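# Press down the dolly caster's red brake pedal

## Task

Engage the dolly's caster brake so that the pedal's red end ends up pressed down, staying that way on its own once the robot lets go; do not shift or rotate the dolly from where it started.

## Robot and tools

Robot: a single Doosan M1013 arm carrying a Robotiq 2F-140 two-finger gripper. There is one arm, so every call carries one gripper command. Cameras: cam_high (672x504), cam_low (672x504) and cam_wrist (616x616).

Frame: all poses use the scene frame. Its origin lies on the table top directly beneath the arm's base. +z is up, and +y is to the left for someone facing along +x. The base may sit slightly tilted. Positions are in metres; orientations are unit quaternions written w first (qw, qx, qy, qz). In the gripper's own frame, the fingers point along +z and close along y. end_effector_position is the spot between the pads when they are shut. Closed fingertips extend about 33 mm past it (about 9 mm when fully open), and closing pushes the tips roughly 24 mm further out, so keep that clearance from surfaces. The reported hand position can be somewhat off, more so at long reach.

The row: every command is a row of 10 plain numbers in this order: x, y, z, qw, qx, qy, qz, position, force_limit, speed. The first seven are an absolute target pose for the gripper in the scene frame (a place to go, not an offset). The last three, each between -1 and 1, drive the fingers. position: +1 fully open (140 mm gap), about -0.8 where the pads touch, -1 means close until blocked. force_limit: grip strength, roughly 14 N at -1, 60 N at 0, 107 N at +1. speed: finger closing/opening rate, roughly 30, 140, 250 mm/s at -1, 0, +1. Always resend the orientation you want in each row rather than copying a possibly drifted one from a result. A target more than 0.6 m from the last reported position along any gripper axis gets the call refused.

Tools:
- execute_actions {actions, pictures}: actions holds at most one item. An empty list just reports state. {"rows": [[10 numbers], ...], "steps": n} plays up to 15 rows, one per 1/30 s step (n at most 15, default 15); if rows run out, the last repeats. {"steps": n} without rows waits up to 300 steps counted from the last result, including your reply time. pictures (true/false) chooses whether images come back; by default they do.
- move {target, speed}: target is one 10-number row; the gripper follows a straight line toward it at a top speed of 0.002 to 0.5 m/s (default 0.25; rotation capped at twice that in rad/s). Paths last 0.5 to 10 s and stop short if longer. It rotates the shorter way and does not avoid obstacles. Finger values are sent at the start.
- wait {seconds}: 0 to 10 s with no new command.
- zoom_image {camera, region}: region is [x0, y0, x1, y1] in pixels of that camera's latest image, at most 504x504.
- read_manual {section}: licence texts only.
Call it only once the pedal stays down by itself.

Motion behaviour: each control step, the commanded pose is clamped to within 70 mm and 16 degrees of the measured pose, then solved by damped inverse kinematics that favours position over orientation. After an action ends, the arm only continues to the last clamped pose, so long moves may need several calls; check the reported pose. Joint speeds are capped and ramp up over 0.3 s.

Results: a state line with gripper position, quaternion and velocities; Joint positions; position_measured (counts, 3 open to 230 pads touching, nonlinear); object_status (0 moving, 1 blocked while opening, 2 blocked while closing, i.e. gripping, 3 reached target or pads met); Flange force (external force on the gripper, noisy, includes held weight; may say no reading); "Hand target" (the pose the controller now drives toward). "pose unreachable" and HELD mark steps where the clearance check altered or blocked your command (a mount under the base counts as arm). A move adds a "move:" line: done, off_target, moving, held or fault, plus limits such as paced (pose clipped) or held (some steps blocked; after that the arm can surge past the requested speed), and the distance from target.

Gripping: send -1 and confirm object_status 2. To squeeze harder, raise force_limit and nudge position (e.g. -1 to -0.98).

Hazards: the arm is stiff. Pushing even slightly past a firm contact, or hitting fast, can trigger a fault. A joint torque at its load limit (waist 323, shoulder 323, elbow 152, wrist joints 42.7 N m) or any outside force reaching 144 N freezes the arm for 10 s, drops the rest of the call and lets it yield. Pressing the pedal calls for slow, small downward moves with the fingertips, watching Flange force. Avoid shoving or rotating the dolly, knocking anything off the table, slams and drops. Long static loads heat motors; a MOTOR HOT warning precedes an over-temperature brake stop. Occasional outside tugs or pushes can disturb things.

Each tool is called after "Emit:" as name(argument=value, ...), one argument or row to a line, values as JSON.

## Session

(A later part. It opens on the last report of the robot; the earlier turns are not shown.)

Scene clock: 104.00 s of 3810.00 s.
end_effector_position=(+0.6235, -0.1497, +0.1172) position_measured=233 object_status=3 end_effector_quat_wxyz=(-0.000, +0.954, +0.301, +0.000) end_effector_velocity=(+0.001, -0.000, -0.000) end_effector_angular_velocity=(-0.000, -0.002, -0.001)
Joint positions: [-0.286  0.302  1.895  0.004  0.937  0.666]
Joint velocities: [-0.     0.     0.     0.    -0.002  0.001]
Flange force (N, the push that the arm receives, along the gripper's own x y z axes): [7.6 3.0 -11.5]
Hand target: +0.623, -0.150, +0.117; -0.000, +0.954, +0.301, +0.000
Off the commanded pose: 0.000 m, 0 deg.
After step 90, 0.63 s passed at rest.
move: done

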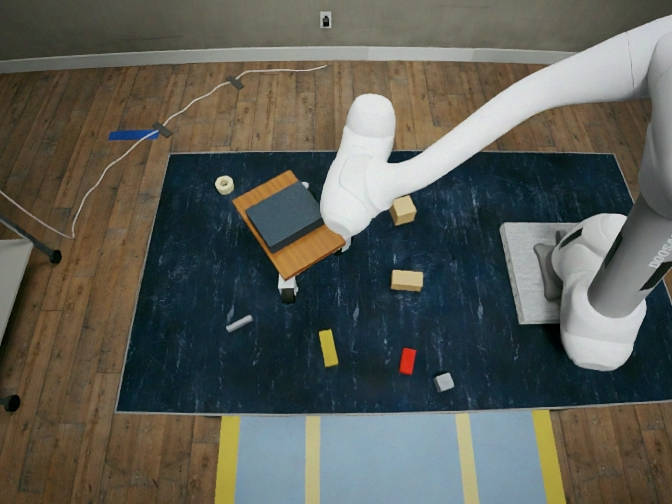

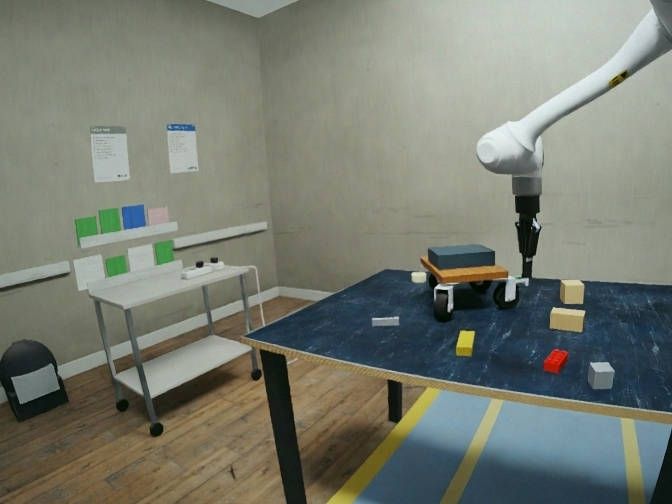

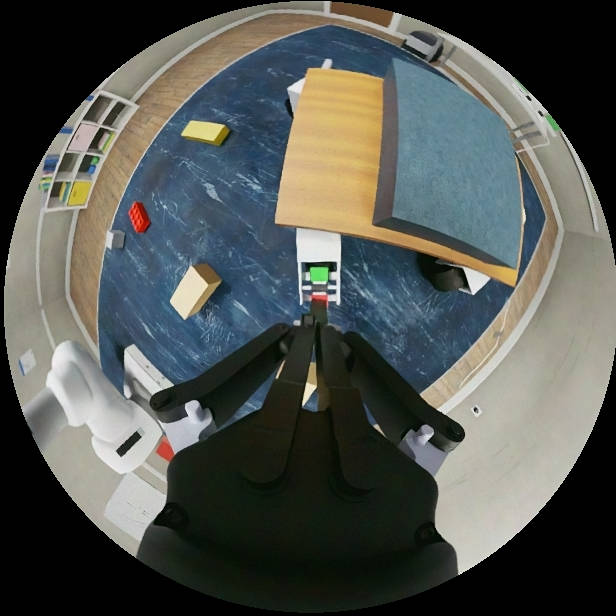

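Emit:
move(
  target=[0.6237, -0.1495, 0.1157, 0, 0.9537, 0.3007, 0, -1, 0, 0.5],
  speed=0.003,
)

Emit:
zoom_image(
  camera="cam_low",
  region=[500, 255, 550, 300],
)

Emit:
zoom_image(
  camera="cam_wrist",
  region=[270, 230, 370, 340],
)

Scene clock: 109.17 s of 3810.00 s.
end_effector_position=(+0.6237, -0.1495, +0.1157) position_measured=233 object_status=3 end_effector_quat_wxyz=(+0.000, +0.954, +0.301, +0.000) end_effector_velocity=(+0.000, +0.000, -0.000) end_effector_angular_velocity=(+0.000, -0.000, +0.001)
Joint positions: [-0.285  0.304  1.896  0.004  0.935  0.666]
Joint velocities: [ 0.     0.    -0.     0.    -0.    -0.001]
Flange force (N, the push that the arm receives, along the gripper's own x y z axes): [2.0 1.5 -24.7]
Hand target: +0.624, -0.149, +0.116; -0.000, +0.954, +0.301, +0.000
Off the commanded pose: 0.000 m, 0 deg.
After step 90, 1.43 s passed at rest.
move: done

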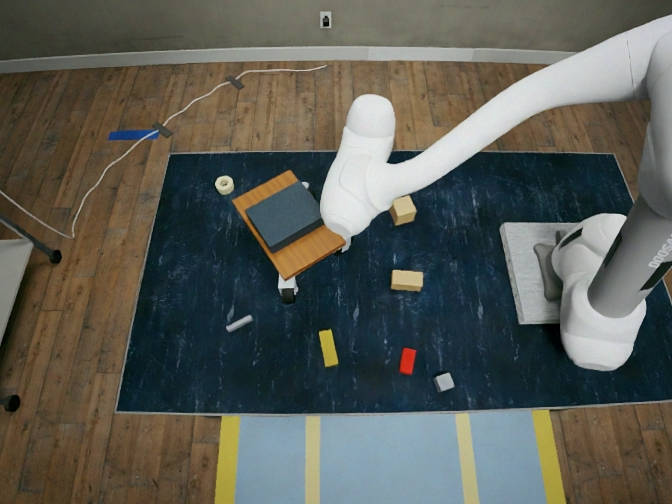

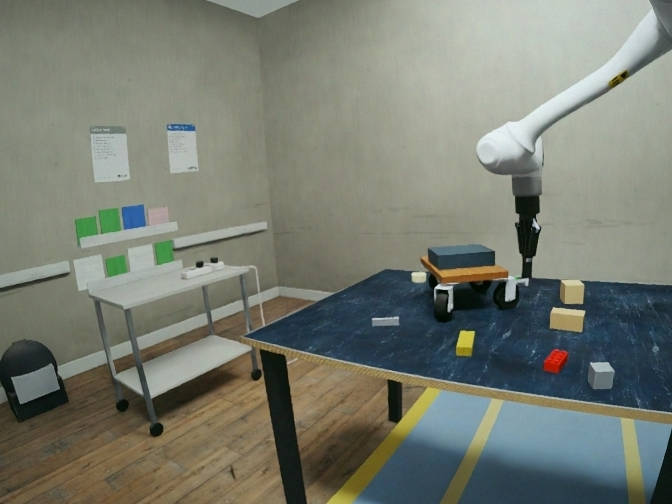

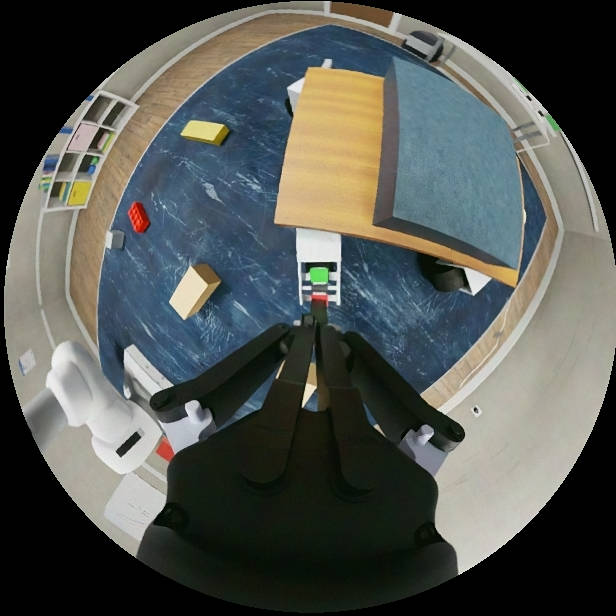

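Region (500, 255, 550, 300) of cam_low's 672x504 image, scaled by 10.080, with more detail than that image has; it fills the top 454 rows of this view, and the rest is white.

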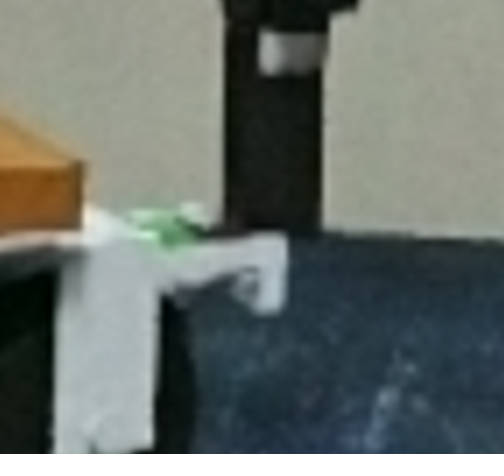

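Region (270, 230, 370, 340) of cam_wrist's 616x616 image, scaled by 4.582, with more detail than that image has; it fills the left 458 columns of this view, and the rest is white.

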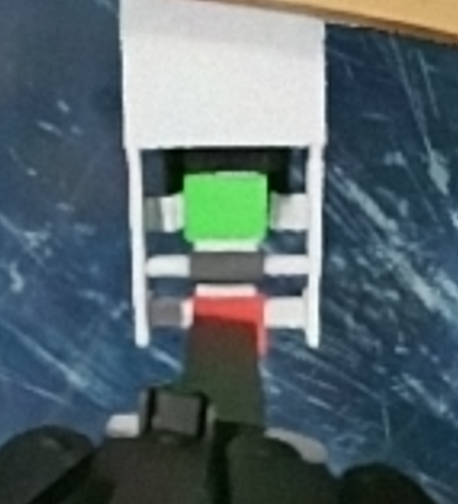

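Emit:
move(
  target=[0.6237, -0.1495, 0.1147, 0, 0.9537, 0.3007, 0, -1, 0, 0.5],
  speed=0.002,
)

Emit:
zoom_image(
  camera="cam_low",
  region=[500, 255, 550, 300],
)

Scene clock: 112.53 s of 3810.00 s.
end_effector_position=(+0.6237, -0.1495, +0.1147) position_measured=233 object_status=3 end_effector_quat_wxyz=(+0.000, +0.954, +0.301, +0.000) end_effector_velocity=(+0.000, -0.000, -0.000) end_effector_angular_velocity=(-0.000, -0.001, -0.000)
Joint positions: [-0.285  0.305  1.897  0.004  0.933  0.666]
Joint velocities: [-0.     0.     0.     0.    -0.001  0.   ]
Flange force (N, the push that the arm receives, along the gripper's own x y z axes): [-1.2 2.9 -2.3]
Hand target: +0.624, -0.149, +0.115; -0.000, +0.954, +0.301, +0.000
Off the commanded pose: 0.000 m, 0 deg.
move: done

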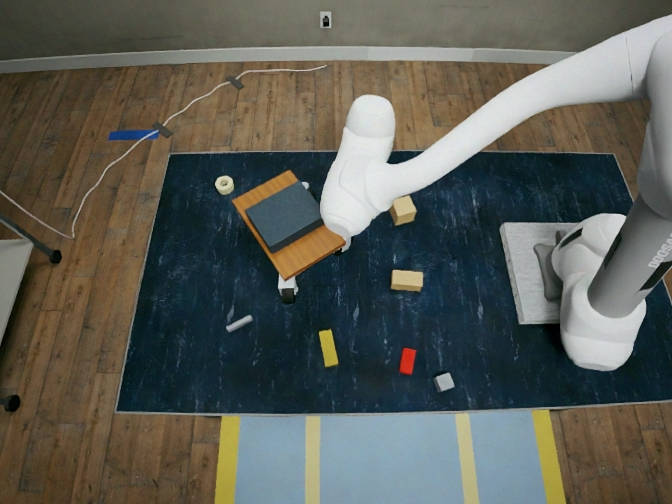

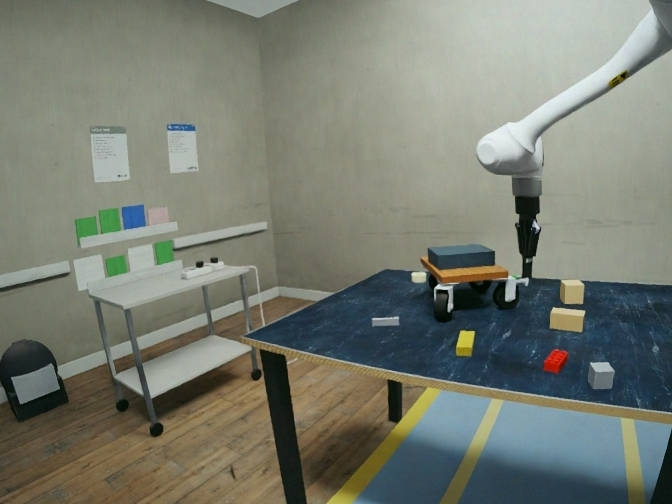

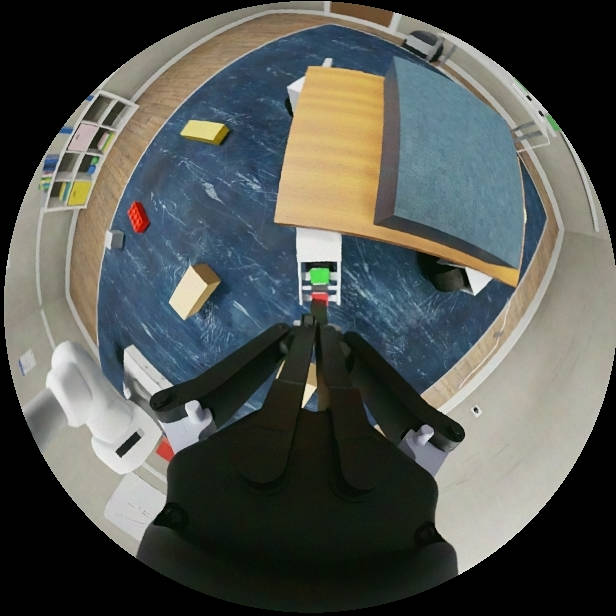

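Region (500, 255, 550, 300) of cam_low's 672x504 image, scaled by 10.080, with more detail than that image has; it fills the top 454 rows of this view, and the rest is white.

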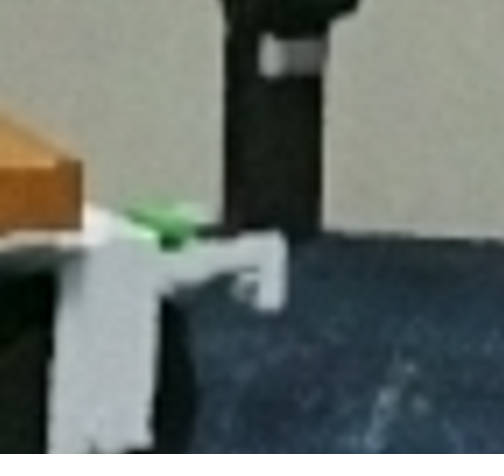

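Emit:
move(
  target=[0.6237, -0.1495, 0.1137, 0, 0.9537, 0.3007, 0, -1, 0, 0.5],
  speed=0.002,
)

Emit:
zoom_image(
  camera="cam_low",
  region=[500, 255, 550, 300],
)

Scene clock: 116.63 s of 3810.00 s.
end_effector_position=(+0.6237, -0.1495, +0.1137) position_measured=233 object_status=3 end_effector_quat_wxyz=(+0.000, +0.954, +0.301, +0.000) end_effector_velocity=(-0.000, +0.000, -0.000) end_effector_angular_velocity=(+0.001, +0.001, +0.002)
Joint positions: [-0.285  0.306  1.898  0.004  0.931  0.666]
Joint velocities: [-0.     0.     0.     0.001  0.    -0.002]
Flange force (N, the push that the arm receives, along the gripper's own x y z axes): [-6.4 2.8 -28.4]
Hand target: +0.624, -0.149, +0.114; -0.000, +0.954, +0.301, +0.000
Off the commanded pose: 0.000 m, 0 deg.
After step 90, 0.37 s passed at rest.
move: done

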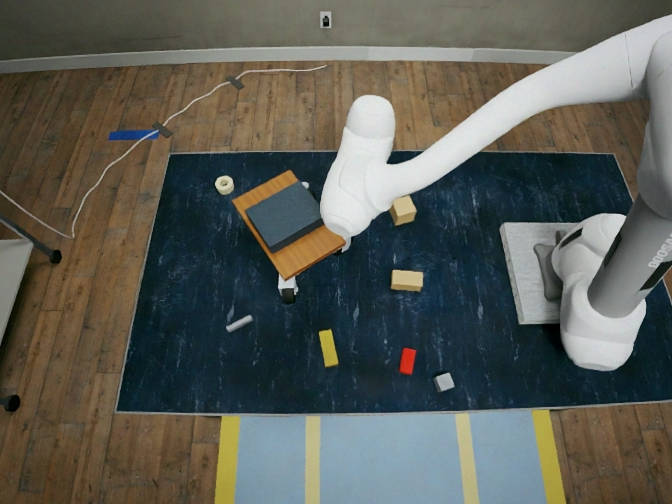

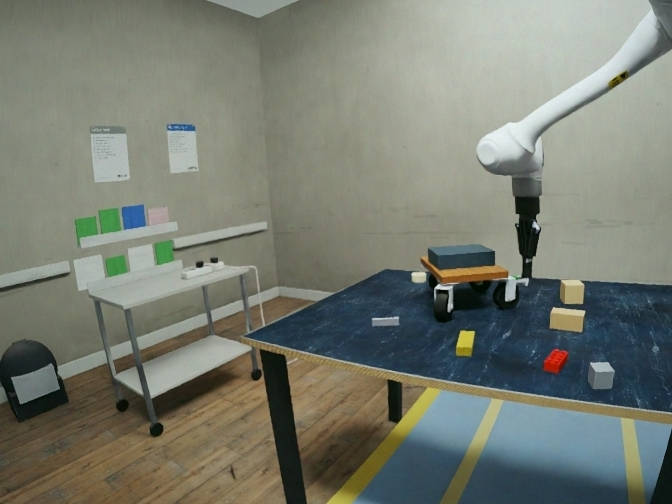

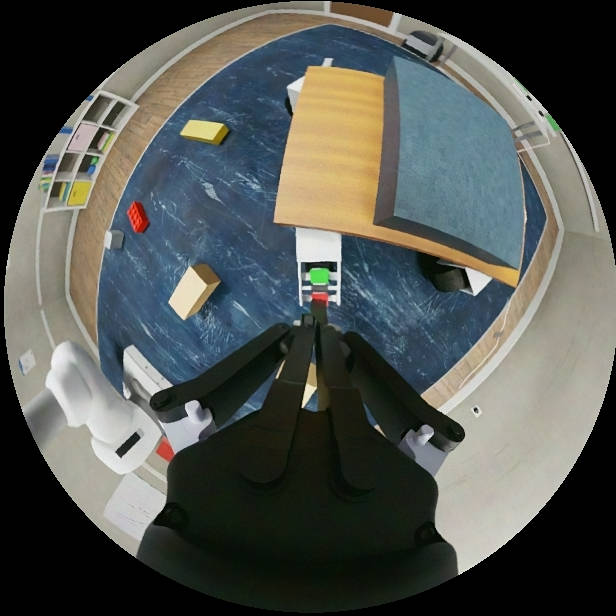

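Region (500, 255, 550, 300) of cam_low's 672x504 image, scaled by 10.080, with more detail than that image has; it fills the top 454 rows of this view, and the rest is white.

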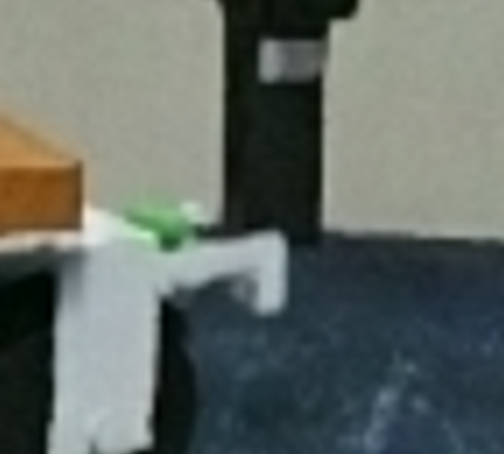

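The pedal has hit its end stop. Lifting away now.

Emit:
move(
  target=[0.6237, -0.1495, 0.16, 0, 0.9537, 0.3007, 0, -1, 0, 0.5],
  speed=0.06,
)

Emit:
zoom_image(
  camera="cam_low",
  region=[500, 255, 550, 300],
)

Emit:
zoom_image(
  camera="cam_wrist",
  region=[270, 230, 370, 340],
)

Scene clock: 120.97 s of 3810.00 s.
end_effector_position=(+0.6238, -0.1496, +0.1600) position_measured=233 object_status=3 end_effector_quat_wxyz=(+0.000, +0.954, +0.301, -0.000) end_effector_velocity=(-0.000, -0.000, +0.000) end_effector_angular_velocity=(+0.001, -0.000, -0.002)
Joint positions: [-0.286  0.262  1.858  0.004  1.014  0.666]
Joint velocities: [-0.    -0.    -0.     0.001  0.     0.001]
Flange force (N, the push that the arm receives, along the gripper's own x y z axes): [0.0 3.1 -0.2]
Hand target: +0.624, -0.150, +0.160; +0.000, +0.954, +0.301, -0.000
Off the commanded pose: 0.000 m, 0 deg.
After step 90, 0.30 s passed at rest.
move: done

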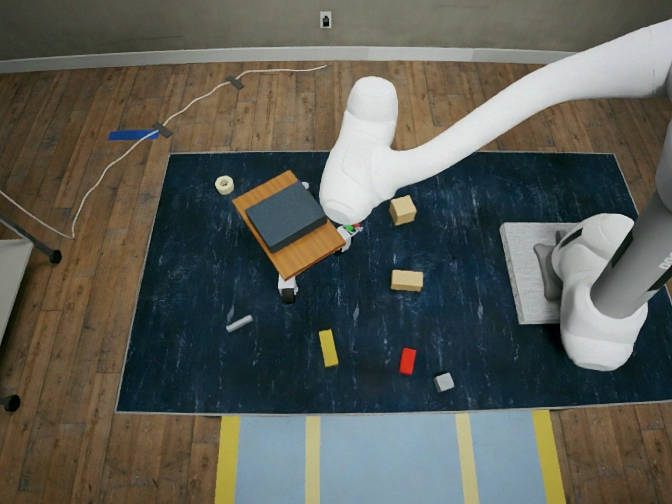

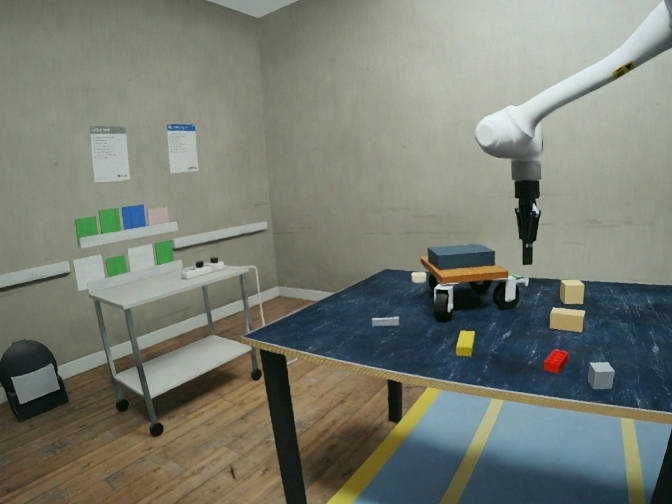

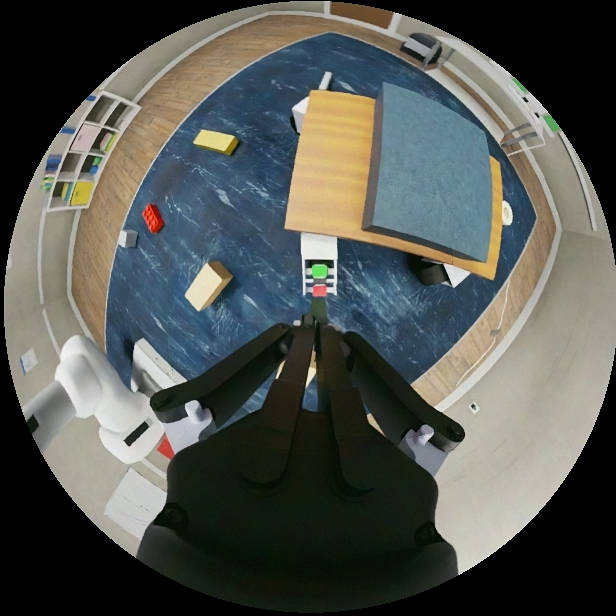

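Region (500, 255, 550, 300) of cam_low's 672x504 image, scaled by 10.080, with more detail than that image has; it fills the top 454 rows of this view, and the rest is white.

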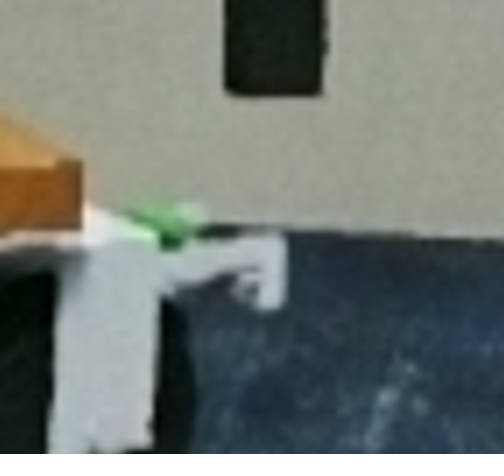

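Region (270, 230, 370, 340) of cam_wrist's 616x616 image, scaled by 4.582, with more detail than that image has; it fills the left 458 columns of this view, and the rest is white.

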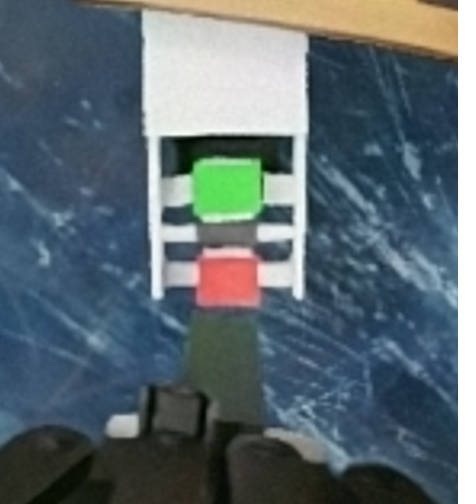

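The green end is up and the red end stays down with the gripper clear.

Emit:
finished_scene(
  scene=1,
)

The scene is finished: the task was done.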